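## Task

Place the timer with the black round cap and the grey steel power module on the top of the wooden shelf reachable only by arm1, and place the espresso tamper with the black handle and the wooden pillar block on the top of the desk reachable only by arm3. All four must stay in their current upright orientation with the entire base resting on the top surface. The attempt fails if any of them ends up on the floor or a lower board while nothing grips it. Anything that stays put only because a robot holds it is not counted. At the end, open the grippers and move the arms away.

## Robot and tools

Setup. Three identical i2rt Big YAM arms, named arm1, arm2 and arm3, stand in one room. Each arm has six joints, a two-finger gripper and a wrist camera. Two fixed cameras, room_a and room_b, watch the room. When joints 1 and 6 are at 0 and the hand is level and pointing forward, the wrist camera rides on top of the hand and looks at the fingertips. The hand reaches roughly 1.0 m from the joint-1 axis. Loose objects may occasionally get a small nudge from outside.

Frame. There is one shared scene frame: origin on the floor, +z up. The hand point is midway between the fingertips. The hand's z axis runs along the fingers and the fingers close along its y axis. The true pose of each robot's base is never printed.

execute_actions. Argument actions is a list holding one action or none (empty list = just report state and images). An action is an object keyed by robot name (arm1, arm2, arm3); under each goes joints, an object mapping joint names to absolute targets, not offsets. Names and allowed ranges: joint1_rad -2.879 to 2.879 (base yaw, positive counter-clockwise seen from above, 0 = the direction the base faces); joint2_rad 0 to 3.141 (shoulder, 0 = upper arm pointing back roughly level, positive lifts it up then forward); joint3_rad 0 to 3.019 (elbow, 0 = folded, positive opens); joint4_rad -1.692 to 1.57 (hand pitch, positive tips fingers up); joint5_rad -1.57 to 1.57 (hand sideways swing, positive toward the arm's right); joint6_rad -2.094 to 2.094 (hand roll, positive clockwise seen from behind the hand); gripper_m 0 to 0.093 (fingertip gap in metres). Angles are in radians. Tolerances counted as arrived: ±0.045, ±0.14, ±0.09, ±0.055, ±0.03, ±0.035 rad for joints 1 to 6 and ±0.003 m for the gripper. Every motion in one action starts at once; joints move at different speeds, so the hand can sweep a wide curve. A joint or arm omitted from an action may keep pushing to an earlier target. Any unknown key or out-of-range value rejects the whole call and nothing moves. Argument cameras is an optional list of camera names (arm1_cam_wrist, arm2_cam_wrist, arm3_cam_wrist, room_a, room_b, all); omitted, null or ["all"] returns every camera, [] returns none. The pictures line lists the images in order. Example: {"arm1": {"joints": {"gripper_m": 0.05}}, "arm3": {"joints": {"joint1_rad": 0.3}}}.

wait: seconds from 0 to 10; commands nothing new, the scene keeps running, and it returns state and images like an empty action.

zoom_image: camera (one of the five names) and region [x0, y0, x1, y1] in pixels of that camera's latest full image, top-left origin, at most 504 by 504. Gives a sharper close-up.

finished_scene: scene = the number of the current scene. It ends that scene irreversibly after the robot holds the last command; the result reports success and gives the next task. Replying with no tool call ends everything.

Reading results. joint_positions gives joint angles; joint torques are the drive's total output per arm joint (nonzero even in free air, with per-arm offset, scale and noise, so not a clean contact sensor). joint_status tells how each commanded motion of the last accepted action ended: off_target (stopped short, may still push); contact_stop or time_out (target dropped, holding where it stopped; a timed-out joint may keep pushing toward its target or a nearby clipped one, listed under on_its_own); not_followed (a self/inter-arm collision check blocked that arm's joint targets, often with a cause line; the gripper part still runs, and the blocked targets may be retried on later actions). on_its_own describes uncommanded behaviour; its held at value is a target, not a position. To relieve pushing, command a joint to its reported position. Tiny target changes may not move a joint. A joint carrying a load can sag. A stop reported in one call cancels later execute_actions, wait and finished_scene calls in the same reply.

Cameras. A calibration line per camera (OpenCV pinhole plus radial distortion, K in pixels, T_world_to_cam in metres, pos_world) is given for the first scene's starting pose; each scene's fixed cameras may be off by up to about 2.3 degrees and 9 mm, and wrist camera poses are derived from reported joints, so their error grows. Results list cameras whose numbers changed.

Hazards. The arms keep pushing after touching things and can push hard. Sustained hard pushing or holding a load heats motors: a MOTOR HOT warning appears from 85 °C, and at 100 °C the arm and its gripper go limp and fall (OVER-TEMPERATURE FAULT, joint_status limit_stop_at_motor_heat; resend targets afterwards). Some heat carries between scenes. Arms squeezing each other hard ends the run and fails the task; hard hits can too, and the collision check ignores fingers, gripper housings and wrist cameras and may react late. No state line reports arm-to-arm contact; objects touching robots don't count. Arms do not wait for each other. The simulation keeps running while you compose replies, holding the last command. Avoid drops, slips, slams, hard impacts and knocking items off. Faster robot motion is better; finish with grippers open and arms clear.

Each tool is called by a JSON object that holds its "op" and its "data", one argument or row to a line.

## Session

{"op": "execute_actions", "data": {
  "actions": []
}}

Scene clock: 0.00 s.
Joint torques (N m, as the arm reports them, + toward a larger angle): no reading
Motor temperatures (°C, as the motors report them): arm1=[21 24 24 21 21 20] | arm2=[20 21 21 22 23 23] | arm3=[21 22 22 22 20 21]
arm1.joint_positions: joint1_rad=-0.901 joint2_rad=+0.582 joint3_rad=+1.708 joint4_rad=-1.370 joint5_rad=+0.120 joint6_rad=-0.568 gripper_m=+0.095
arm1.joint_status: not commanded
arm1.hand: x=+1.0219 y=+0.0355 z=+1.5955 quat_wxyz=(-0.096, -0.578, -0.535, +0.609) (m; scene frame)
arm2.joint_positions: joint1_rad=-0.119 joint2_rad=+0.316 joint3_rad=+1.310 joint4_rad=-1.647 joint5_rad=+0.132 joint6_rad=+0.321 gripper_m=+0.094
arm2.joint_status: not commanded
arm2.hand: x=+0.0574 y=-0.1529 z=+1.4222 quat_wxyz=(-0.321, +0.465, -0.765, -0.309) (m; scene frame)
arm3.joint_positions: joint1_rad=+0.323 joint2_rad=+0.306 joint3_rad=+1.340 joint4_rad=-1.270 joint5_rad=+0.118 joint6_rad=-0.025 gripper_m=+0.095
arm3.joint_status: not commanded
arm3.hand: x=-1.1581 y=-0.0250 z=+1.4572 quat_wxyz=(-0.418, -0.552, -0.558, +0.457) (m; scene frame)
pictures: arm1_cam_wrist, arm2_cam_wrist, arm3_cam_wrist, room_a, room_b
Images, in order (width x height): arm1_cam_wrist 504x504, arm2_cam_wrist 504x504, arm3_cam_wrist 504x504, room_a 504x504, room_b 504x504.

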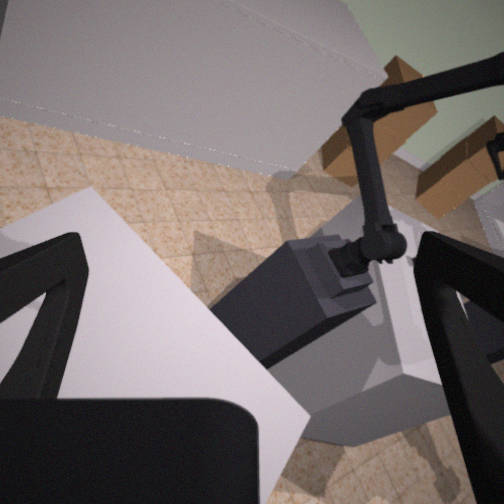

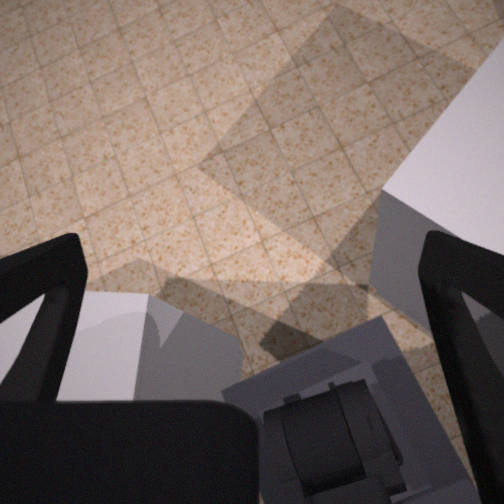

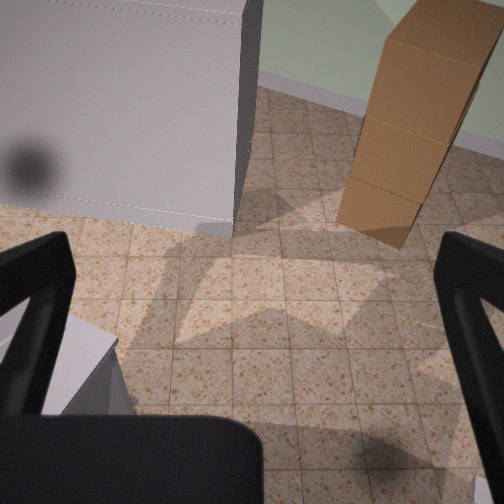

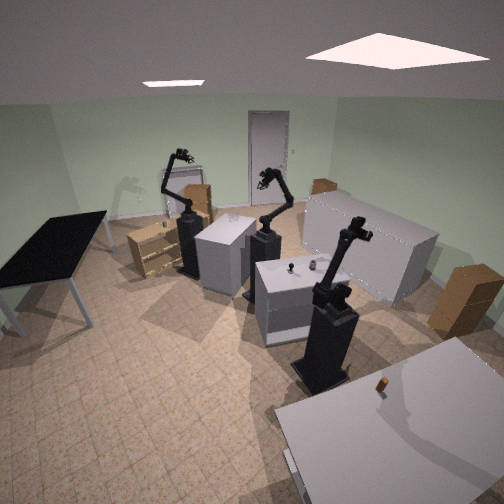

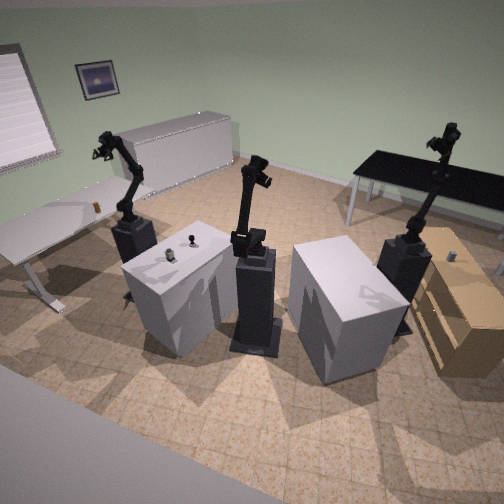

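{"op": "zoom_image", "data": {
  "camera": "room_b",
  "region": [80, 180, 300, 320]
}}

{"op": "zoom_image", "data": {
  "camera": "room_a",
  "region": [120, 200, 380, 340]
}}

{"op": "zoom_image", "data": {
  "camera": "room_b",
  "region": [284, 200, 504, 340]
}}

{"op": "execute_actions", "data": {
  "actions": [
    {"arm1":{"joints":{"joint1_rad":-0.9,"joint2_rad":0.3,"joint3_rad":0.9,"joint4_rad":-0.6,"joint5_rad":0,"joint6_rad":0}},"arm2":{"joints":{"joint1_rad":0,"joint2_rad":0.8,"joint3_rad":1.3,"joint4_rad":-0.5,"joint5_rad":0,"joint6_rad":0}},"arm3":{"joints":{"joint1_rad":0.32,"joint2_rad":0.8,"joint3_rad":1.0,"joint4_rad":-1.0,"joint5_rad":0,"joint6_rad":0}}}
  ]
}}

Region (80, 180, 300, 320) of room_b's 504x504 image, scaled by 2.291, with more detail than that image has; it fills the top 321 rows of this view, and the rest is white.

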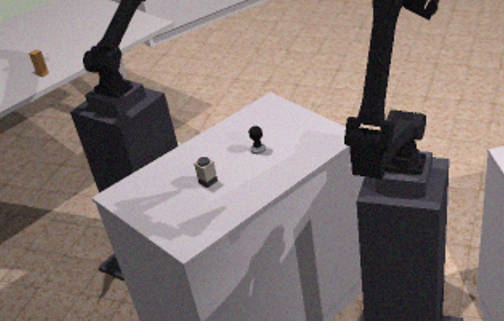

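Region (120, 200, 380, 340) of room_a's 504x504 image, scaled by 1.938, with more detail than that image has; it fills the top 271 rows of this view, and the rest is white.

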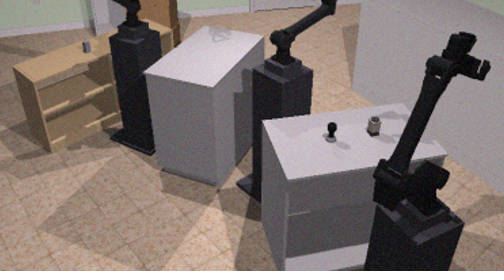

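Region (284, 200, 504, 340) of room_b's 504x504 image, scaled by 2.291, with more detail than that image has; it fills the top 321 rows of this view, and the rest is white.

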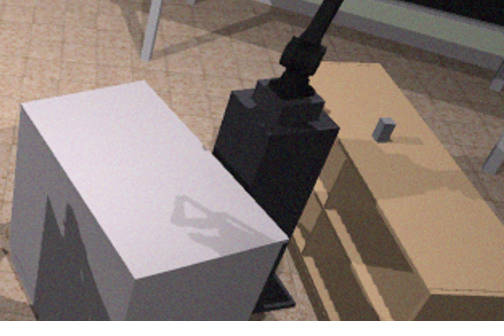

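Scene clock: 2.00 s.
Joint torques (N m, as the arm reports them, + toward a larger angle): arm1=[-0.05  2.94  8.38  3.04 -0.2   0.14] | arm2=[-0.5  -2.08 10.7   3.03 -0.15 -0.24] | arm3=[ 0.9  -5.13 13.86  2.67 -0.13 -0.03]
Motor temperatures (°C, as the motors report them): arm1=[21 24 24 21 21 20] | arm2=[20 21 22 22 23 23] | arm3=[21 22 22 22 20 21]
arm1.joint_positions: joint1_rad=-0.901 joint2_rad=+0.311 joint3_rad=+0.893 joint4_rad=-0.619 joint5_rad=+0.003 joint6_rad=-0.007 gripper_m=+0.095
arm1.joint_status: all done
arm1.hand: x=+0.9869 y=-0.0630 z=+1.4264 quat_wxyz=(-0.339, -0.628, -0.353, +0.605) (m; scene frame)
arm2.joint_positions: joint1_rad=-0.005 joint2_rad=+0.795 joint3_rad=+1.273 joint4_rad=-0.526 joint5_rad=+0.005 joint6_rad=+0.017 gripper_m=+0.094
arm2.joint_status: all done
arm2.hand: x=+0.0194 y=+0.1542 z=+1.5502 quat_wxyz=(-0.479, +0.512, -0.512, -0.496) (m; scene frame)
arm3.joint_positions: joint1_rad=+0.323 joint2_rad=+0.799 joint3_rad=+0.973 joint4_rad=-1.014 joint5_rad=+0.004 joint6_rad=-0.014 gripper_m=+0.095
arm3.joint_status: all done
arm3.hand: x=-1.1190 y=-0.2546 z=+1.2090 quat_wxyz=(-0.261, -0.629, -0.690, +0.244) (m; scene frame)
pictures: arm1_cam_wrist, arm2_cam_wrist, arm3_cam_wrist, room_a, room_b
camera_calibration (this result's frames):
arm1_cam_wrist: T_world_to_cam=[[-0.84794, 0.53005, -0.00672325, 0.883434], [0.335337, 0.526541, -0.781219, 0.823352], [-0.410545, -0.664682, -0.62422, 1.38092], [0, 0, 0, 1]] pos_world=[1.03993, 0.0160785, 1.51116]
arm2_cam_wrist: T_world_to_cam=[[0.999589, 0.00904067, -0.0271884, 0.0173326], [-0.0158388, -0.616393, -0.787279, 1.32542], [-0.0238763, 0.787387, -0.615997, 0.954929], [0, 0, 0, 1]] pos_world=[0.0264677, 0.0649262, 1.63218]
arm3_cam_wrist: T_world_to_cam=[[-0.995382, -0.0951933, 0.0124045, -1.15462], [-0.0959572, 0.990385, -0.099647, 0.271508], [-0.0027995, -0.100377, -0.994946, 1.29625], [0, 0, 0, 1]] pos_world=[-1.1196, -0.248695, 1.33108]
Images, in order (width x height): arm1_cam_wrist 504x504, arm2_cam_wrist 504x504, arm3_cam_wrist 504x504, room_a 504x504, room_b 504x504.

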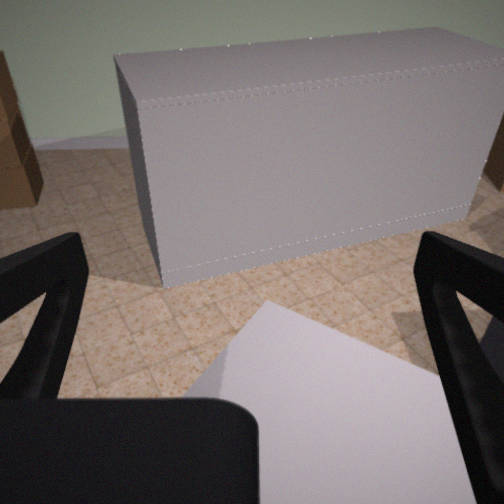

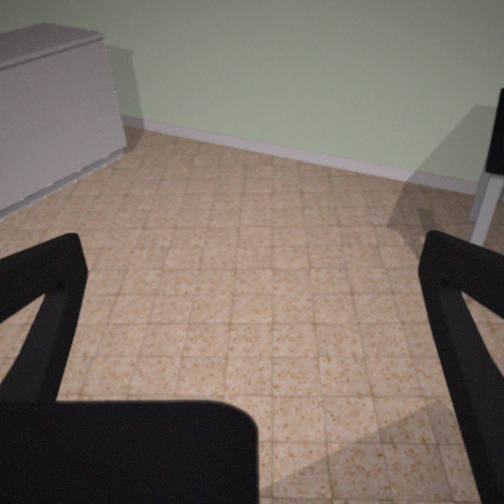

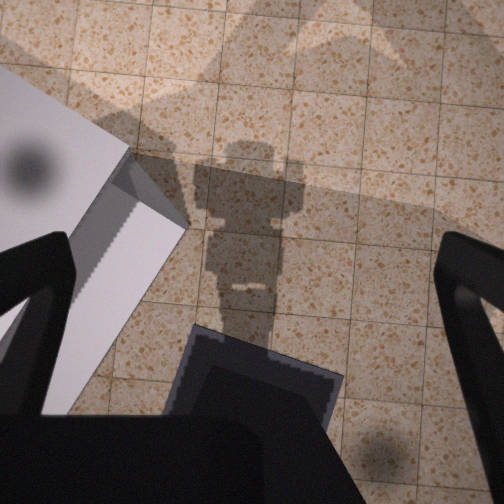

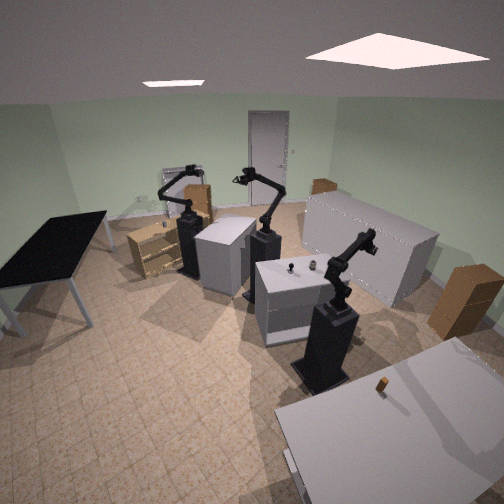

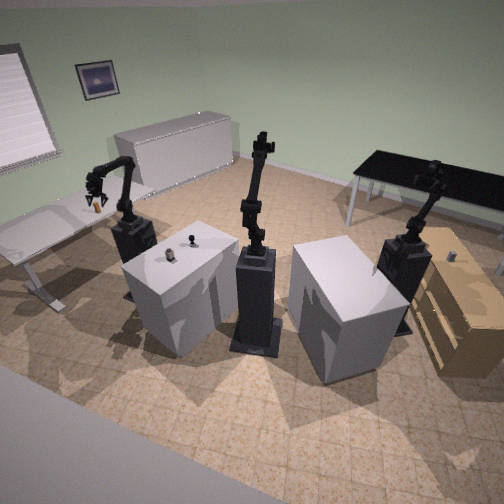

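{"op": "execute_actions", "data": {
  "actions": [
    {"arm2":{"joints":{"joint1_rad":1.65,"joint2_rad":1.3,"joint3_rad":1.3,"joint4_rad":-0.8}},"arm3":{"joints":{"joint1_rad":2.2,"joint4_rad":-0.2}},"arm1":{"joints":{"joint1_rad":-1.6,"joint2_rad":1.3,"joint3_rad":1.0,"joint4_rad":0.3}}}
  ],
  "cameras": ["arm2_cam_wrist","room_b"]
}}

Scene clock: 4.37 s.
Joint torques (N m, as the arm reports them, + toward a larger angle): arm1=[ -0.28 -10.67  10.8    3.06  -0.01   0.14] | arm2=[-1.45 -9.48 11.02  1.14  0.03 -0.15] | arm3=[ 1.84 -5.34 14.3   3.    0.01 -0.04]
Motor temperatures (°C, as the motors report them): arm1=[21 24 25 21 21 20] | arm2=[20 21 23 22 23 23] | arm3=[21 22 23 22 20 21]
arm1.joint_positions: joint1_rad=-1.598 joint2_rad=+1.297 joint3_rad=+0.975 joint4_rad=+0.281 joint5_rad=+0.000 joint6_rad=-0.007 gripper_m=+0.095
arm1.joint_status: all done
arm1.hand: x=+0.5552 y=-0.0435 z=+1.2939 quat_wxyz=(-0.112, -0.714, -0.119, +0.681) (m; scene frame)
arm2.joint_positions: joint1_rad=+1.654 joint2_rad=+1.305 joint3_rad=+1.274 joint4_rad=-0.786 joint5_rad=+0.000 joint6_rad=+0.015 gripper_m=+0.094
arm2.joint_status: all done
arm2.hand: x=-0.5085 y=-0.2940 z=+1.2610 quat_wxyz=(+0.023, +0.929, +0.044, -0.367) (m; scene frame)
arm3.joint_positions: joint1_rad=+2.193 joint2_rad=+0.799 joint3_rad=+0.973 joint4_rad=-0.218 joint5_rad=+0.001 joint6_rad=-0.012 gripper_m=+0.095
arm3.joint_status: all done
arm3.hand: x=-0.7486 y=+0.2495 z=+1.3824 quat_wxyz=(-0.681, +0.141, -0.708, -0.126) (m; scene frame)
pictures: arm2_cam_wrist, room_b
camera_calibration (this result's frames):
arm2_cam_wrist: T_world_to_cam=[[-0.086385, 0.996184, -0.0124646, 0.260668], [0.98688, 0.0838518, -0.137976, 0.710116], [-0.136404, -0.0242201, -0.990357, 1.29334], [0, 0, 0, 1]] pos_world=[-0.501865, -0.287893, 1.3821]
Images, in order (width x height): arm2_cam_wrist 504x504, room_b 504x504.

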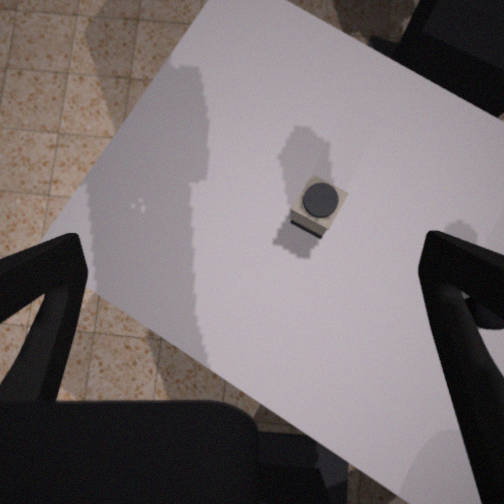

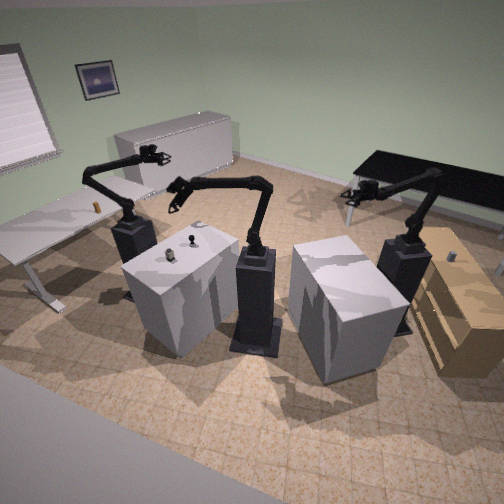

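{"op": "execute_actions", "data": {
  "actions": [
    {"arm2":{"joints":{"joint1_rad":1.537,"joint2_rad":2.233,"joint3_rad":1.88,"joint4_rad":-1.195,"joint6_rad":0.58}},"arm3":{"joints":{"joint2_rad":0.4,"joint3_rad":0.8,"joint4_rad":-0.9,"joint1_rad":1.7}},"arm1":{"joints":{"joint1_rad":-0.5,"joint2_rad":0.6,"joint4_rad":-1.3}}}
  ],
  "cameras": ["arm2_cam_wrist","arm3_cam_wrist","room_b"]
}}

Scene clock: 6.93 s.
Joint torques (N m, as the arm reports them, + toward a larger angle): arm1=[ 0.63  1.21 10.2   1.27  0.03  0.14] | arm2=[  0.01 -18.5   10.39  -0.1    0.04   0.12] | arm3=[ 0.73  0.36 11.54  2.12 -0.02 -0.04]
Motor temperatures (°C, as the motors report them): arm1=[21 24 25 21 21 20] | arm2=[20 22 23 22 23 23] | arm3=[21 22 24 22 20 21]
arm1.joint_positions: joint1_rad=-0.510 joint2_rad=+0.594 joint3_rad=+0.975 joint4_rad=-1.292 joint5_rad=-0.002 joint6_rad=-0.006 gripper_m=+0.095
arm1.joint_status: all done
arm1.hand: x=+1.0780 y=-0.1011 z=+1.2617 quat_wxyz=(-0.213, -0.717, -0.617, +0.245) (m; scene frame)
arm2.joint_positions: joint1_rad=+1.530 joint2_rad=+2.239 joint3_rad=+1.840 joint4_rad=-1.185 joint5_rad=+0.000 joint6_rad=+0.563 gripper_m=+0.094
arm2.joint_status: all done
arm2.hand: x=-0.6323 y=-0.2258 z=+0.9304 quat_wxyz=(-0.001, +0.959, -0.285, +0.006) (m; scene frame)
arm3.joint_positions: joint1_rad=+1.710 joint2_rad=+0.393 joint3_rad=+0.794 joint4_rad=-0.895 joint5_rad=+0.001 joint6_rad=-0.012 gripper_m=+0.095
arm3.joint_status: all done
arm3.hand: x=-0.8813 y=+0.0632 z=+1.2483 quat_wxyz=(-0.513, -0.039, -0.857, +0.030) (m; scene frame)
pictures: arm2_cam_wrist, arm3_cam_wrist, room_b
camera_calibration (this result's frames):
arm2_cam_wrist: T_world_to_cam=[[0.554288, 0.832227, 0.0127918, 0.522557], [0.670383, -0.455498, 0.585755, -0.214313], [0.493307, -0.316101, -0.810387, 1.11554], [0, 0, 0, 1]] pos_world=[-0.696281, -0.179881, 1.02287]
arm3_cam_wrist: T_world_to_cam=[[-0.0922582, -0.995612, 0.0156443, -0.0394666], [-0.897962, 0.0763995, -0.433391, -0.249028], [0.430294, -0.0540319, -0.90107, 1.62947], [0, 0, 0, 1]] pos_world=[-0.92841, 0.0677756, 1.36096]
Images, in order (width x height): arm2_cam_wrist 504x504, arm3_cam_wrist 504x504, room_b 504x504.

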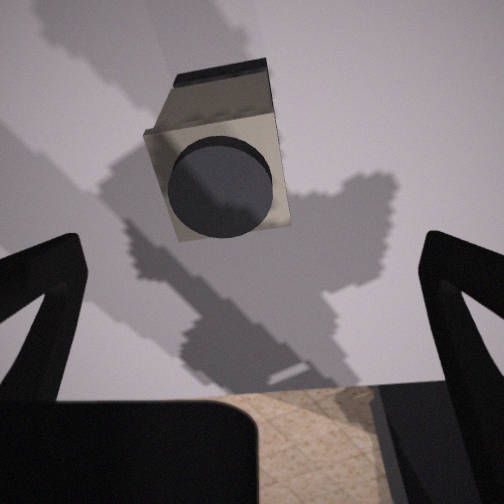

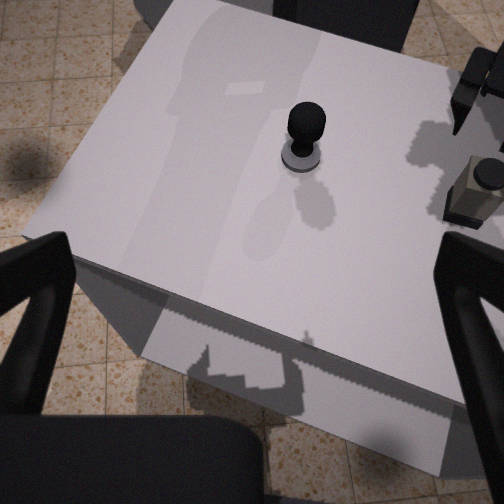

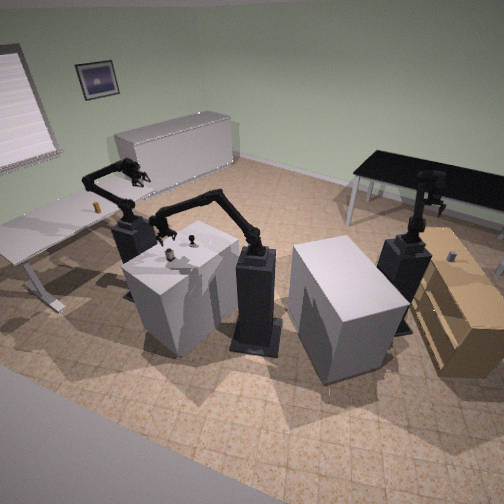

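{"op": "execute_actions", "data": {
  "actions": [
    {"arm2":{"joints":{"joint1_rad":1.555,"joint2_rad":2.38,"joint3_rad":1.80,"joint4_rad":-0.95,"joint6_rad":0.44}}}
  ],
  "cameras": ["arm2_cam_wrist","arm3_cam_wrist"]
}}

Scene clock: 8.33 s.
Joint torques (N m, as the arm reports them, + toward a larger angle): arm1=[ 0.67  1.21 10.19  1.29  0.02  0.13] | arm2=[  0.19 -20.16   7.6    1.02   0.02  -0.17] | arm3=[ 1.52 -0.34 11.28  2.01  0.02 -0.01]
Motor temperatures (°C, as the motors report them): arm1=[21 24 26 21 21 20] | arm2=[20 22 24 22 23 23] | arm3=[21 22 24 22 20 21]
arm1.joint_positions: joint1_rad=-0.510 joint2_rad=+0.594 joint3_rad=+0.975 joint4_rad=-1.292 joint5_rad=-0.002 joint6_rad=-0.006 gripper_m=+0.095
arm1.joint_status: not commanded
arm1.hand: x=+1.0780 y=-0.1011 z=+1.2617 quat_wxyz=(-0.213, -0.717, -0.617, +0.245) (m; scene frame)
arm2.joint_positions: joint1_rad=+1.551 joint2_rad=+2.383 joint3_rad=+1.790 joint4_rad=-0.964 joint5_rad=+0.001 joint6_rad=+0.457 gripper_m=+0.094
arm2.joint_status: all done
arm2.hand: x=-0.6377 y=-0.2401 z=+0.8212 quat_wxyz=(+0.002, +0.975, -0.223, -0.007) (m; scene frame)
arm3.joint_positions: joint1_rad=+1.710 joint2_rad=+0.393 joint3_rad=+0.794 joint4_rad=-0.895 joint5_rad=+0.001 joint6_rad=-0.012 gripper_m=+0.095
arm3.joint_status: not commanded
arm3.hand: x=-0.8813 y=+0.0632 z=+1.2483 quat_wxyz=(-0.513, -0.039, -0.857, +0.030) (m; scene frame)
pictures: arm2_cam_wrist, arm3_cam_wrist
camera_calibration (this result's frames):
arm2_cam_wrist: T_world_to_cam=[[0.443887, 0.896083, 0.000161711, 0.494135], [0.738573, -0.365965, 0.566197, -0.0721631], [0.507418, -0.251208, -0.82427, 1.06112], [0, 0, 0, 1]] pos_world=[-0.704473, -0.202634, 0.915426]
arm3_cam_wrist: T_world_to_cam=[[-0.0922582, -0.995612, 0.0156443, -0.0394666], [-0.897962, 0.0763995, -0.433391, -0.249028], [0.430294, -0.0540319, -0.90107, 1.62947], [0, 0, 0, 1]] pos_world=[-0.92841, 0.0677756, 1.36096]
Images, in order (width x height): arm2_cam_wrist 504x504, arm3_cam_wrist 504x504.

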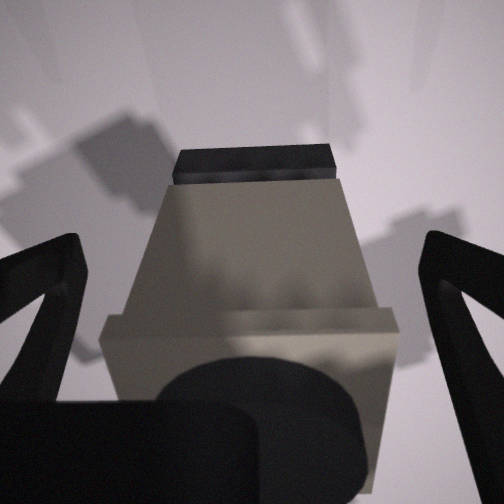

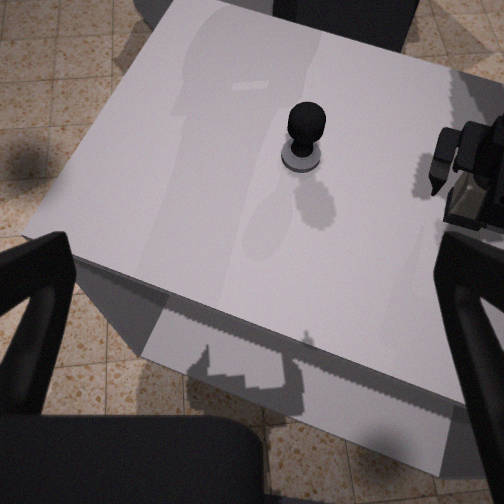

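{"op": "execute_actions", "data": {
  "actions": [
    {"arm2":{"joints":{"gripper_m":0.03}}}
  ],
  "cameras": []
}}

{"op": "execute_actions", "data": {
  "actions": [
    {"arm2":{"joints":{"joint2_rad":2.05,"joint4_rad":-1.3}},"arm1":{"joints":{"joint1_rad":0.3,"joint4_rad":-0.9}}}
  ],
  "cameras": []
}}

{"op": "execute_actions", "data": {
  "actions": [
    {"arm2":{"joints":{"joint1_rad":-1.45}},"arm3":{"joints":{"joint1_rad":1.575,"joint4_rad":-1.31}}}
  ],
  "cameras": []
}}

{"op": "execute_actions", "data": {
  "actions": [
    {"arm2":{"joints":{"joint2_rad":2.25,"joint4_rad":-1.1}},"arm3":{"joints":{"joint2_rad":2.18,"joint3_rad":1.96}}}
  ]
}}

Scene clock: 9.27 s.
Joint torques (N m, as the arm reports them, + toward a larger angle): arm1=[ 0.66  1.2  10.21  1.25  0.02  0.14] | arm2=[ -0.5  -19.54   7.62   0.81   0.04  -0.15] | arm3=[ 0.65  0.11 11.41  1.96  0.04 -0.06]
Motor temperatures (°C, as the motors report them): arm1=[21 24 26 21 21 20] | arm2=[20 22 24 22 23 23] | arm3=[21 22 24 22 20 21]
arm1.joint_positions: joint1_rad=-0.510 joint2_rad=+0.594 joint3_rad=+0.975 joint4_rad=-1.292 joint5_rad=-0.002 joint6_rad=-0.006 gripper_m=+0.095
arm1.joint_status: not commanded
arm1.hand: x=+1.0780 y=-0.1011 z=+1.2617 quat_wxyz=(-0.213, -0.717, -0.617, +0.245) (m; scene frame)
arm2.joint_positions: joint1_rad=+1.551 joint2_rad=+2.383 joint3_rad=+1.790 joint4_rad=-0.964 joint5_rad=+0.001 joint6_rad=+0.456 gripper_m=+0.044
arm2.joint_status: gripper_m off_target (ended at +0.044, target +0.030)
arm2.hand: x=-0.6377 y=-0.2401 z=+0.8212 quat_wxyz=(+0.002, +0.975, -0.223, -0.007) (m; scene frame)
arm3.joint_positions: joint1_rad=+1.710 joint2_rad=+0.393 joint3_rad=+0.794 joint4_rad=-0.895 joint5_rad=+0.001 joint6_rad=-0.012 gripper_m=+0.095
arm3.joint_status: not commanded
arm3.hand: x=-0.8813 y=+0.0632 z=+1.2483 quat_wxyz=(-0.513, -0.039, -0.857, +0.030) (m; scene frame)
pictures: none
No camera images: the call's "cameras" was empty. Leave "cameras" out to get every camera's image.

Scene clock: 10.83 s.
Joint torques (N m, as the arm reports them, + toward a larger angle): arm1=[ 0.61  0.89 10.47  2.94 -0.02  0.13] | arm2=[ -0.73 -18.78   9.27  -0.1    0.01  -0.13] | arm3=[ 0.78  0.18 11.48  1.94 -0.01 -0.05]
Motor temperatures (°C, as the motors report them): arm1=[21 24 26 22 21 20] | arm2=[20 22 24 22 23 23] | arm3=[21 22 24 22 20 21]
arm1.joint_positions: joint1_rad=+0.290 joint2_rad=+0.594 joint3_rad=+0.975 joint4_rad=-0.919 joint5_rad=+0.000 joint6_rad=-0.005 gripper_m=+0.095
arm1.joint_status: all done
arm1.hand: x=+1.3038 y=-0.1020 z=+1.3312 quat_wxyz=(-0.444, -0.386, -0.778, +0.222) (m; scene frame)
arm2.joint_positions: joint1_rad=+1.551 joint2_rad=+2.071 joint3_rad=+1.783 joint4_rad=-1.287 joint5_rad=+0.001 joint6_rad=+0.456 gripper_m=+0.044
arm2.joint_status: all done
arm2.hand: x=-0.6021 y=-0.2398 z=+1.0144 quat_wxyz=(+0.000, +0.975, -0.223, +0.002) (m; scene frame)
arm3.joint_positions: joint1_rad=+1.710 joint2_rad=+0.393 joint3_rad=+0.794 joint4_rad=-0.895 joint5_rad=+0.001 joint6_rad=-0.012 gripper_m=+0.095
arm3.joint_status: not commanded
arm3.hand: x=-0.8813 y=+0.0632 z=+1.2483 quat_wxyz=(-0.513, -0.039, -0.857, +0.030) (m; scene frame)
pictures: none
No camera images: the call's "cameras" was empty. Leave "cameras" out to get every camera's image.

Scene clock: 13.60 s.
Joint torques (N m, as the arm reports them, + toward a larger angle): arm1=[ 0.66  0.93 10.47  2.93 -0.02  0.13] | arm2=[ -0.56 -18.9    9.19  -0.36  -0.06  -0.18] | arm3=[ 0.93 -0.03 11.03  1.43 -0.05 -0.06]
Motor temperatures (°C, as the motors report them): arm1=[21 24 26 22 21 20] | arm2=[20 23 24 22 23 23] | arm3=[21 22 25 22 20 21]
arm1.joint_positions: joint1_rad=+0.290 joint2_rad=+0.594 joint3_rad=+0.975 joint4_rad=-0.919 joint5_rad=+0.000 joint6_rad=-0.005 gripper_m=+0.095
arm1.joint_status: not commanded
arm1.hand: x=+1.3038 y=-0.1020 z=+1.3312 quat_wxyz=(-0.444, -0.386, -0.778, +0.222) (m; scene frame)
arm2.joint_positions: joint1_rad=-1.455 joint2_rad=+2.071 joint3_rad=+1.783 joint4_rad=-1.287 joint5_rad=+0.002 joint6_rad=+0.454 gripper_m=+0.044
arm2.joint_status: all done
arm2.hand: x=+0.6480 y=-0.1474 z=+1.0130 quat_wxyz=(+0.002, -0.155, -0.988, +0.002) (m; scene frame)
arm3.joint_positions: joint1_rad=+1.583 joint2_rad=+0.393 joint3_rad=+0.794 joint4_rad=-1.304 joint5_rad=+0.001 joint6_rad=-0.012 gripper_m=+0.095
arm3.joint_status: all done
arm3.hand: x=-0.9494 y=+0.0445 z=+1.1717 quat_wxyz=(-0.326, -0.103, -0.939, +0.040) (m; scene frame)
pictures: none
No camera images: the call's "cameras" was empty. Leave "cameras" out to get every camera's image.

Scene clock: 15.80 s.
Joint torques (N m, as the arm reports them, + toward a larger angle): arm1=[ 0.65  0.88 10.46  2.96 -0.03  0.13] | arm2=[  0.15 -20.2    9.31   0.97   0.02  -0.16] | arm3=[  0.34 -24.78  14.43   0.36  -0.03  -0.07]
Motor temperatures (°C, as the motors report them): arm1=[21 24 27 22 21 20] | arm2=[20 23 24 22 23 23] | arm3=[21 23 25 22 20 21]
arm1.joint_positions: joint1_rad=+0.290 joint2_rad=+0.594 joint3_rad=+0.975 joint4_rad=-0.919 joint5_rad=+0.000 joint6_rad=-0.005 gripper_m=+0.095
arm1.joint_status: not commanded
arm1.hand: x=+1.3038 y=-0.1020 z=+1.3312 quat_wxyz=(-0.444, -0.386, -0.778, +0.222) (m; scene frame)
arm2.joint_positions: joint1_rad=-1.455 joint2_rad=+2.271 joint3_rad=+1.771 joint4_rad=-1.113 joint5_rad=+0.002 joint6_rad=+0.454 gripper_m=+0.044
arm2.joint_status: all done
arm2.hand: x=+0.6618 y=-0.1455 z=+0.8846 quat_wxyz=(+0.021, -0.155, -0.988, +0.007) (m; scene frame)
arm3.joint_positions: joint1_rad=+1.583 joint2_rad=+2.202 joint3_rad=+1.911 joint4_rad=-1.309 joint5_rad=+0.001 joint6_rad=-0.012 gripper_m=+0.095
arm3.joint_status: all done
arm3.hand: x=-0.5035 y=-0.0595 z=+0.9198 quat_wxyz=(+0.013, -0.109, -0.994, -0.002) (m; scene frame)
pictures: arm1_cam_wrist, arm2_cam_wrist, arm3_cam_wrist, room_a, room_b
camera_calibration (this result's frames):
arm1_cam_wrist: T_world_to_cam=[[-0.804372, -0.594126, -0.000133703, 0.991961], [-0.54658, 0.740088, -0.391816, 1.31649], [0.232887, -0.315093, -0.920043, 1.01629], [0, 0, 0, 1]] pos_world=[1.28079, -0.0647452, 1.45099]
arm2_cam_wrist: T_world_to_cam=[[-0.315319, -0.948557, 0.02852, 0.0414741], [-0.747517, 0.26678, 0.608314, 0.00511217], [-0.584629, 0.170494, -0.793184, 1.23434], [0, 0, 0, 1]] pos_world=[0.738531, -0.172471, 0.974767]
arm3_cam_wrist: T_world_to_cam=[[-0.209118, -0.977887, -0.00257592, -0.162625], [-0.775231, 0.164174, 0.60997, -0.935403], [-0.596059, 0.129553, -0.79242, 0.558533], [0, 0, 0, 1]] pos_world=[-0.426243, -0.077819, 1.01274]
Images, in order (width x height): arm1_cam_wrist 504x504, arm2_cam_wrist 504x504, arm3_cam_wrist 504x504, room_a 504x504, room_b 504x504.

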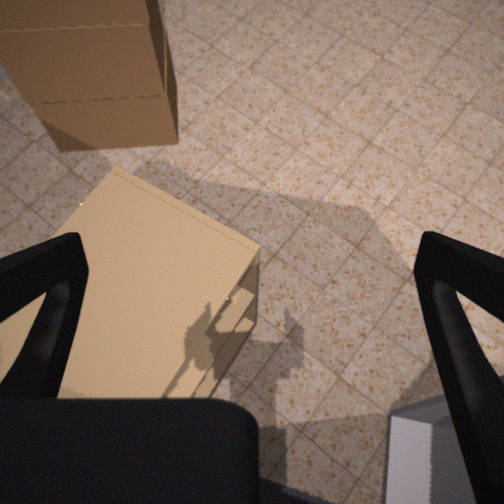

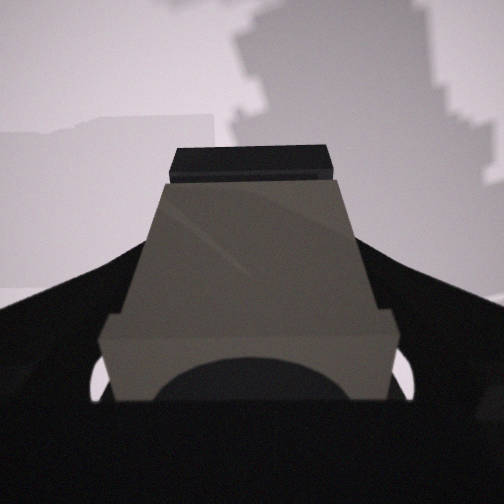

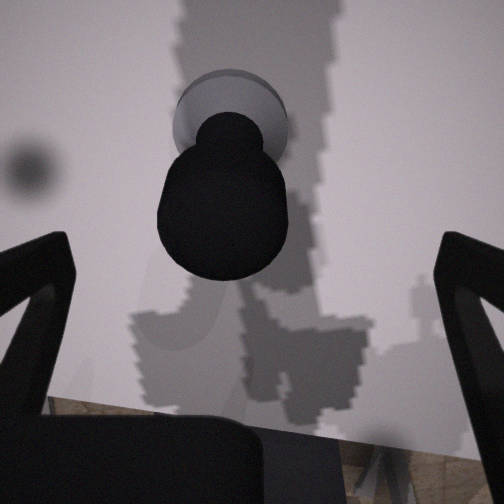

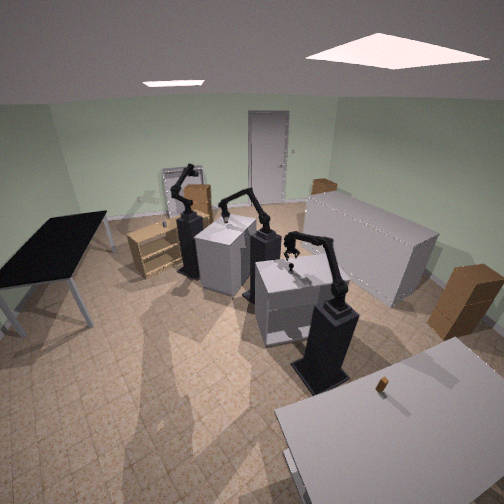

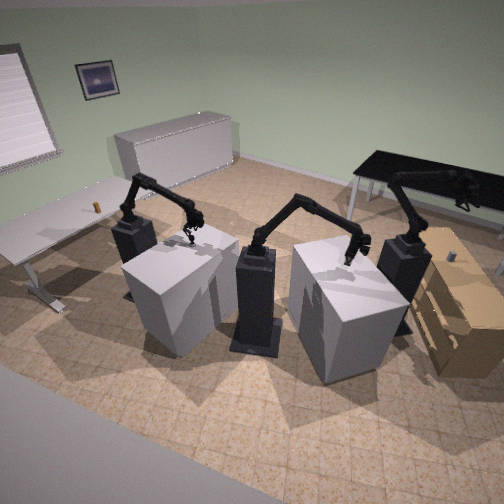

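{"op": "execute_actions", "data": {
  "actions": [
    {"arm2":{"joints":{"joint2_rad":2.33,"joint4_rad":-0.975}},"arm3":{"joints":{"joint1_rad":1.605,"joint2_rad":2.22,"joint3_rad":1.735,"joint4_rad":-1.045}},"arm1":{"joints":{"joint1_rad":-1.2,"joint2_rad":0.1,"joint3_rad":0.6}}}
  ],
  "cameras": ["arm1_cam_wrist","arm2_cam_wrist","arm3_cam_wrist"]
}}

Scene clock: 17.90 s.
Joint torques (N m, as the arm reports them, + toward a larger angle): arm1=[-1.    4.2   8.22  2.59 -0.03  0.13] | arm2=[ -0.63 -20.97   9.08   0.93  -0.04  -0.17] | arm3=[  2.64 -23.48   9.65   0.88  -0.02  -0.06]
Motor temperatures (°C, as the motors report them): arm1=[21 24 27 22 21 20] | arm2=[20 23 25 22 23 23] | arm3=[21 23 26 22 20 21]
arm1.joint_positions: joint1_rad=-1.190 joint2_rad=+0.105 joint3_rad=+0.599 joint4_rad=-0.910 joint5_rad=+0.000 joint6_rad=-0.005 gripper_m=+0.095
arm1.joint_status: all done
arm1.hand: x=+0.9586 y=+0.0039 z=+1.2336 quat_wxyz=(-0.197, -0.782, -0.302, +0.508) (m; scene frame)
arm2.joint_positions: joint1_rad=-1.455 joint2_rad=+2.349 joint3_rad=+1.771 joint4_rad=-0.990 joint5_rad=+0.002 joint6_rad=+0.454 gripper_m=+0.044
arm2.joint_status: all done
arm2.hand: x=+0.6758 y=-0.1435 z=+0.8350 quat_wxyz=(-0.001, -0.155, -0.988, +0.001) (m; scene frame)
arm3.joint_positions: joint1_rad=+1.594 joint2_rad=+2.236 joint3_rad=+1.727 joint4_rad=-1.054 joint5_rad=+0.001 joint6_rad=-0.012 gripper_m=+0.095
arm3.joint_status: all done
arm3.hand: x=-0.5160 y=-0.0494 z=+0.8330 quat_wxyz=(-0.005, -0.103, -0.995, +0.001) (m; scene frame)
pictures: arm1_cam_wrist, arm2_cam_wrist, arm3_cam_wrist
camera_calibration (this result's frames):
arm1_cam_wrist: T_world_to_cam=[[-0.664322, 0.747431, -0.00473713, 0.643355], [0.651684, 0.576094, -0.493379, -0.0114872], [-0.366038, -0.33085, -0.869801, 1.55242], [0, 0, 0, 1]] pos_world=[1.00312, 0.0393705, 1.34767]
arm2_cam_wrist: T_world_to_cam=[[-0.316127, -0.948683, 0.00803984, 0.0668086], [-0.77435, 0.262912, 0.575551, 0.0900992], [-0.548129, 0.175721, -0.817726, 1.19948], [0, 0, 0, 1]] pos_world=[0.74836, -0.171083, 0.928455]
arm3_cam_wrist: T_world_to_cam=[[-0.19861, -0.980077, -0.00187426, -0.150898], [-0.79757, 0.160514, 0.581479, -0.881778], [-0.569593, 0.116983, -0.813559, 0.511586], [0, 0, 0, 1]] pos_world=[-0.441853, -0.0662011, 0.928658]
Images, in order (width x height): arm1_cam_wrist 504x504, arm2_cam_wrist 504x504, arm3_cam_wrist 504x504.

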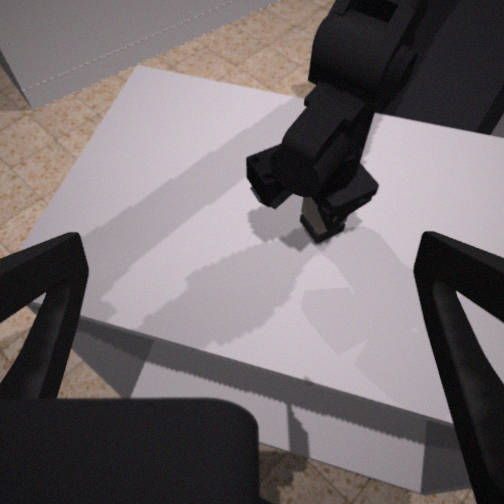

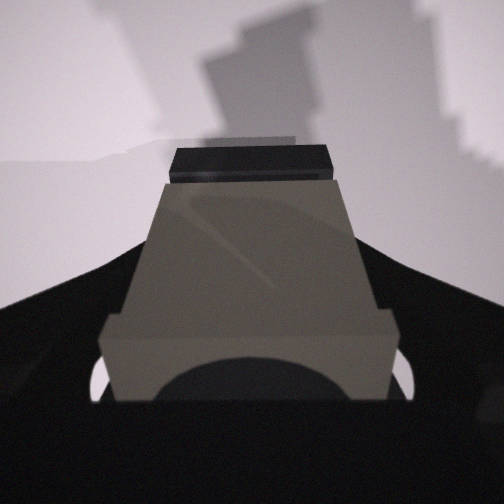

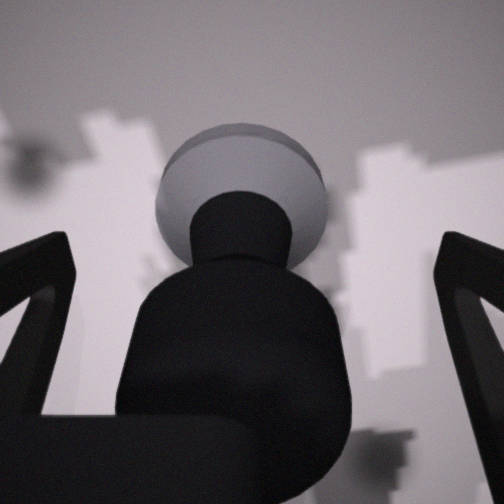

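Close to table.

{"op": "execute_actions", "data": {
  "actions": [
    {"arm2":{"joints":{"joint2_rad":2.36,"joint4_rad":-0.95}},"arm3":{"joints":{"gripper_m":0.02}}}
  ],
  "cameras": ["arm2_cam_wrist","arm3_cam_wrist"]
}}

Scene clock: 18.77 s.
Joint torques (N m, as the arm reports them, + toward a larger angle): arm1=[-1.02  4.13  8.23  2.59 -0.03  0.13] | arm2=[ -0.85 -19.47   9.04   1.01   0.    -0.18] | arm3=[  1.44 -23.47   9.6    0.89  -0.02  -0.04]
Motor temperatures (°C, as the motors report them): arm1=[21 24 27 22 21 20] | arm2=[20 23 25 22 23 23] | arm3=[21 23 26 22 20 21]
arm1.joint_positions: joint1_rad=-1.190 joint2_rad=+0.105 joint3_rad=+0.599 joint4_rad=-0.910 joint5_rad=+0.000 joint6_rad=-0.005 gripper_m=+0.095
arm1.joint_status: not commanded
arm1.hand: x=+0.9586 y=+0.0039 z=+1.2336 quat_wxyz=(-0.197, -0.782, -0.302, +0.508) (m; scene frame)
arm2.joint_positions: joint1_rad=-1.455 joint2_rad=+2.360 joint3_rad=+1.771 joint4_rad=-0.966 joint5_rad=+0.002 joint6_rad=+0.454 gripper_m=+0.044
arm2.joint_status: all done
arm2.hand: x=+0.6792 y=-0.1430 z=+0.8283 quat_wxyz=(-0.007, -0.155, -0.988, -0.001) (m; scene frame)
arm3.joint_positions: joint1_rad=+1.594 joint2_rad=+2.236 joint3_rad=+1.727 joint4_rad=-1.053 joint5_rad=+0.001 joint6_rad=-0.012 gripper_m=+0.043
arm3.joint_status: gripper_m off_target (ended at +0.043, target +0.020)
arm3.hand: x=-0.5157 y=-0.0490 z=+0.8330 quat_wxyz=(-0.006, -0.103, -0.995, +0.001) (m; scene frame)
pictures: arm2_cam_wrist, arm3_cam_wrist
camera_calibration (this result's frames):
arm2_cam_wrist: T_world_to_cam=[[-0.316187, -0.948695, 0.00206156, 0.0733638], [-0.781894, 0.261824, 0.565765, 0.109523], [-0.537278, 0.177276, -0.824564, 1.19423], [0, 0, 0, 1]] pos_world=[0.750465, -0.170784, 0.922602]
arm3_cam_wrist: T_world_to_cam=[[-0.198235, -0.980153, -0.0018547, -0.150238], [-0.79828, 0.160353, 0.580547, -0.88114], [-0.568728, 0.116565, -0.814224, 0.512737], [0, 0, 0, 1]] pos_world=[-0.441572, -0.0657304, 0.928748]
Images, in order (width x height): arm2_cam_wrist 504x504, arm3_cam_wrist 504x504.

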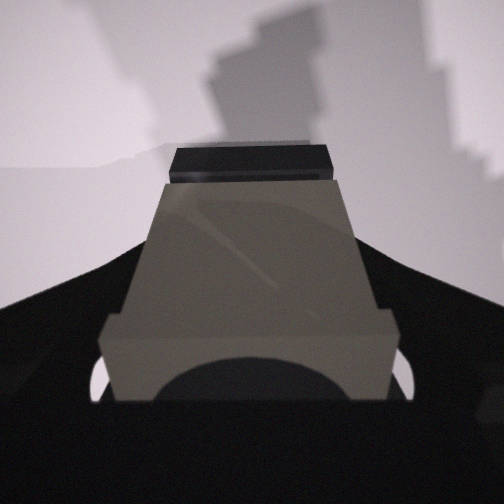

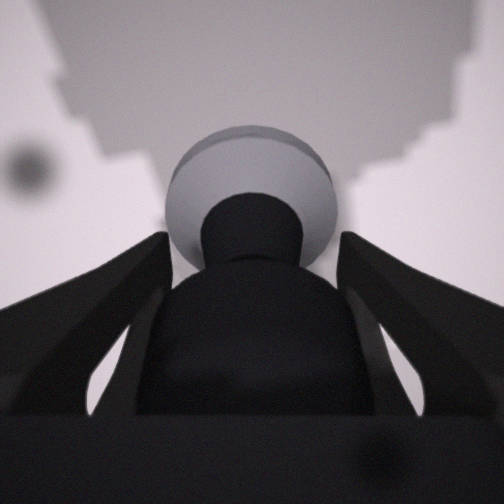

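{"op": "execute_actions", "data": {
  "actions": [
    {"arm2":{"joints":{"joint2_rad":2.378}},"arm3":{"joints":{"joint2_rad":1.85,"joint4_rad":-1.42}}}
  ],
  "cameras": ["arm2_cam_wrist"]
}}

{"op": "execute_actions", "data": {
  "actions": [
    {"arm2":{"joints":{"gripper_m":0.093}},"arm3":{"joints":{"joint1_rad":0}}}
  ],
  "cameras": []
}}

{"op": "execute_actions", "data": {
  "actions": [
    {"arm2":{"joints":{"joint2_rad":0.8,"joint4_rad":-1.5}},"arm3":{"joints":{"joint1_rad":-1.34}}}
  ]
}}

Scene clock: 20.47 s.
Joint torques (N m, as the arm reports them, + toward a larger angle): arm1=[-1.02  4.12  8.24  2.6  -0.03  0.13] | arm2=[ -0.35 -19.93   8.96   0.96  -0.01  -0.18] | arm3=[  1.99 -22.3   12.61   0.19  -0.01  -0.09]
Motor temperatures (°C, as the motors report them): arm1=[21 24 27 22 21 20] | arm2=[20 24 25 22 23 23] | arm3=[21 24 26 22 20 21]
arm1.joint_positions: joint1_rad=-1.190 joint2_rad=+0.105 joint3_rad=+0.599 joint4_rad=-0.910 joint5_rad=+0.000 joint6_rad=-0.005 gripper_m=+0.095
arm1.joint_status: not commanded
arm1.hand: x=+0.9586 y=+0.0039 z=+1.2336 quat_wxyz=(-0.197, -0.782, -0.302, +0.508) (m; scene frame)
arm2.joint_positions: joint1_rad=-1.455 joint2_rad=+2.372 joint3_rad=+1.771 joint4_rad=-0.963 joint5_rad=+0.002 joint6_rad=+0.454 gripper_m=+0.044
arm2.joint_status: all done
arm2.hand: x=+0.6769 y=-0.1434 z=+0.8205 quat_wxyz=(-0.003, -0.155, -0.988, +0.000) (m; scene frame)
arm3.joint_positions: joint1_rad=+1.594 joint2_rad=+1.885 joint3_rad=+1.707 joint4_rad=-1.415 joint5_rad=+0.001 joint6_rad=-0.012 gripper_m=+0.043
arm3.joint_status: all done
arm3.hand: x=-0.5853 y=-0.0337 z=+1.0348 quat_wxyz=(+0.009, -0.103, -0.995, -0.001) (m; scene frame)
pictures: arm2_cam_wrist
camera_calibration (this result's frames):
arm2_cam_wrist: T_world_to_cam=[[-0.316152, -0.948687, 0.00633185, 0.0688088], [-0.776519, 0.262599, 0.572766, 0.102933], [-0.545038, 0.176164, -0.819695, 1.18775], [0, 0, 0, 1]] pos_world=[0.749051, -0.170991, 0.914198]
Images, in order (width x height): arm2_cam_wrist 504x504.

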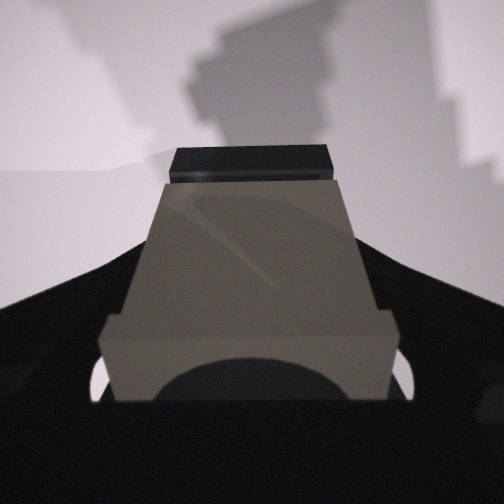

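Scene clock: 22.33 s.
Joint torques (N m, as the arm reports them, + toward a larger angle): arm1=[-0.97  4.18  8.26  2.59 -0.03  0.12] | arm2=[ -0.46 -18.92   9.04   0.92  -0.01  -0.15] | arm3=[  2.17 -21.83  12.69   0.06  -0.1   -0.06]
Motor temperatures (°C, as the motors report them): arm1=[21 24 27 22 21 20] | arm2=[20 24 25 22 23 23] | arm3=[21 24 26 22 20 21]
arm1.joint_positions: joint1_rad=-1.190 joint2_rad=+0.105 joint3_rad=+0.599 joint4_rad=-0.910 joint5_rad=+0.000 joint6_rad=-0.005 gripper_m=+0.095
arm1.joint_status: not commanded
arm1.hand: x=+0.9586 y=+0.0039 z=+1.2336 quat_wxyz=(-0.197, -0.782, -0.302, +0.508) (m; scene frame)
arm2.joint_positions: joint1_rad=-1.455 joint2_rad=+2.372 joint3_rad=+1.771 joint4_rad=-0.963 joint5_rad=+0.002 joint6_rad=+0.454 gripper_m=+0.093
arm2.joint_status: all done
arm2.hand: x=+0.6769 y=-0.1434 z=+0.8205 quat_wxyz=(-0.003, -0.155, -0.988, +0.000) (m; scene frame)
arm3.joint_positions: joint1_rad=-0.009 joint2_rad=+1.885 joint3_rad=+1.707 joint4_rad=-1.412 joint5_rad=+0.003 joint6_rad=-0.012 gripper_m=+0.043
arm3.joint_status: all done
arm3.hand: x=-1.2888 y=-0.4655 z=+1.0326 quat_wxyz=(+0.006, -0.786, -0.618, -0.008) (m; scene frame)
pictures: none
No camera images: the call's "cameras" was empty. Leave "cameras" out to get every camera's image.

Scene clock: 24.47 s.
Joint torques (N m, as the arm reports them, + toward a larger angle): arm1=[-1.11  4.07  8.26  2.59 -0.03  0.14] | arm2=[-0.13  1.48  6.41  1.29  0.02 -0.2 ] | arm3=[  2.37 -21.93  12.74   0.09  -0.13  -0.11]
Motor temperatures (°C, as the motors report them): arm1=[21 24 27 22 21 20] | arm2=[20 24 25 22 23 23] | arm3=[21 24 26 22 20 21]
arm1.joint_positions: joint1_rad=-1.190 joint2_rad=+0.105 joint3_rad=+0.599 joint4_rad=-0.910 joint5_rad=+0.000 joint6_rad=-0.005 gripper_m=+0.095
arm1.joint_status: not commanded
arm1.hand: x=+0.9586 y=+0.0039 z=+1.2336 quat_wxyz=(-0.197, -0.782, -0.302, +0.508) (m; scene frame)
arm2.joint_positions: joint1_rad=-1.455 joint2_rad=+0.801 joint3_rad=+1.796 joint4_rad=-1.487 joint5_rad=+0.002 joint6_rad=+0.454 gripper_m=+0.093
arm2.joint_status: all done
arm2.hand: x=+0.2564 y=-0.2033 z=+1.5914 quat_wxyz=(-0.490, -0.134, -0.848, -0.150) (m; scene frame)
arm3.joint_positions: joint1_rad=-1.349 joint2_rad=+1.885 joint3_rad=+1.707 joint4_rad=-1.411 joint5_rad=+0.003 joint6_rad=-0.011 gripper_m=+0.043
arm3.joint_status: all done
arm3.hand: x=-1.7201 y=+0.1033 z=+1.0314 quat_wxyz=(+0.002, -1.000, +0.004, -0.011) (m; scene frame)
pictures: arm1_cam_wrist, arm2_cam_wrist, arm3_cam_wrist, room_a, room_b
camera_calibration (this result's frames):
arm1_cam_wrist: T_world_to_cam=[[-0.664322, 0.747431, -0.00473713, 0.643355], [0.651684, 0.576094, -0.493379, -0.0114872], [-0.366038, -0.33085, -0.869801, 1.55242], [0, 0, 0, 1]] pos_world=[1.00312, 0.0393705, 1.34767]
arm2_cam_wrist: T_world_to_cam=[[-0.0902305, -0.916452, -0.389839, 0.453187], [-0.897033, 0.244837, -0.36795, 0.874993], [0.432656, 0.316498, -0.844179, 1.41783], [0, 0, 0, 1]] pos_world=[0.212356, -0.247648, 1.69553]
arm3_cam_wrist: T_world_to_cam=[[0.00142057, 0.999998, 0.00107767, -0.103452], [0.79477, -0.00178308, 0.606908, 0.747543], [0.606909, -0.0000056502, -0.794771, 1.9857], [0, 0, 0, 1]] pos_world=[-1.79912, 0.104796, 1.1246]
Images, in order (width x height): arm1_cam_wrist 504x504, arm2_cam_wrist 504x504, arm3_cam_wrist 504x504, room_a 504x504, room_b 504x504.

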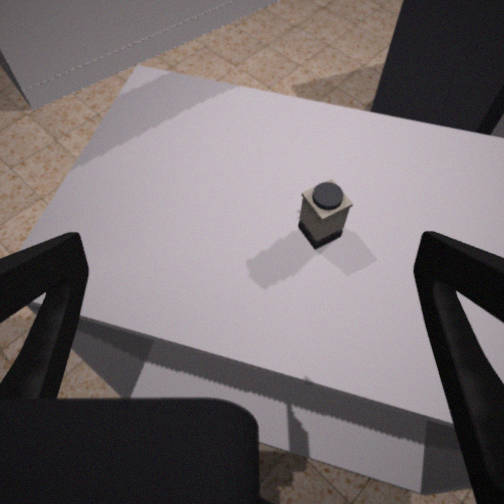

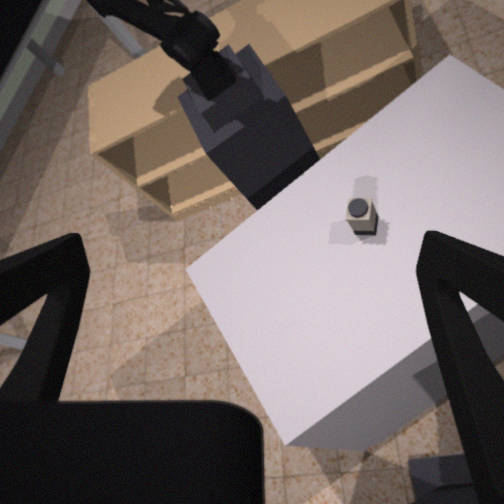

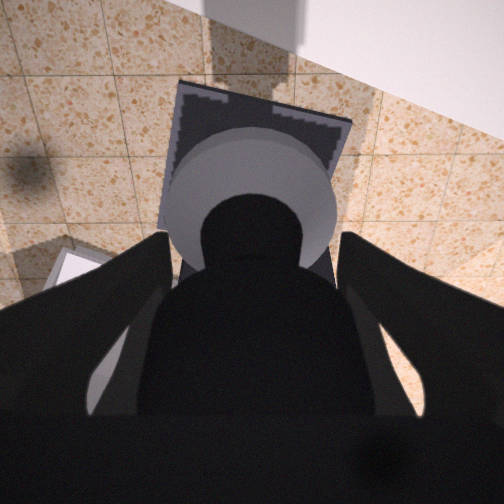

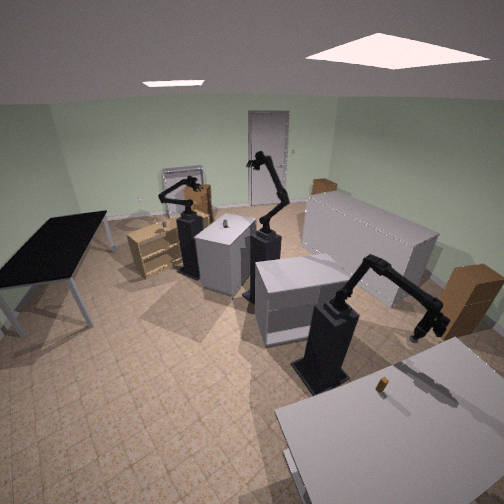

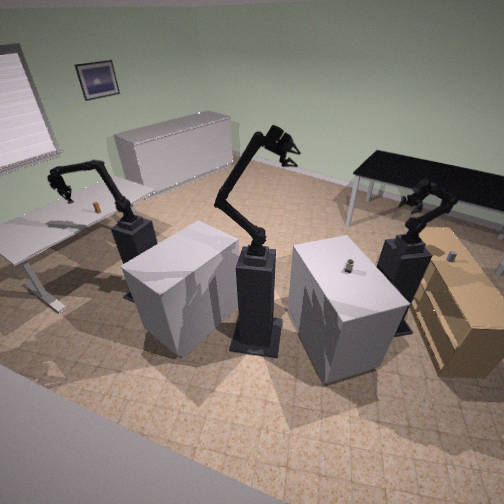

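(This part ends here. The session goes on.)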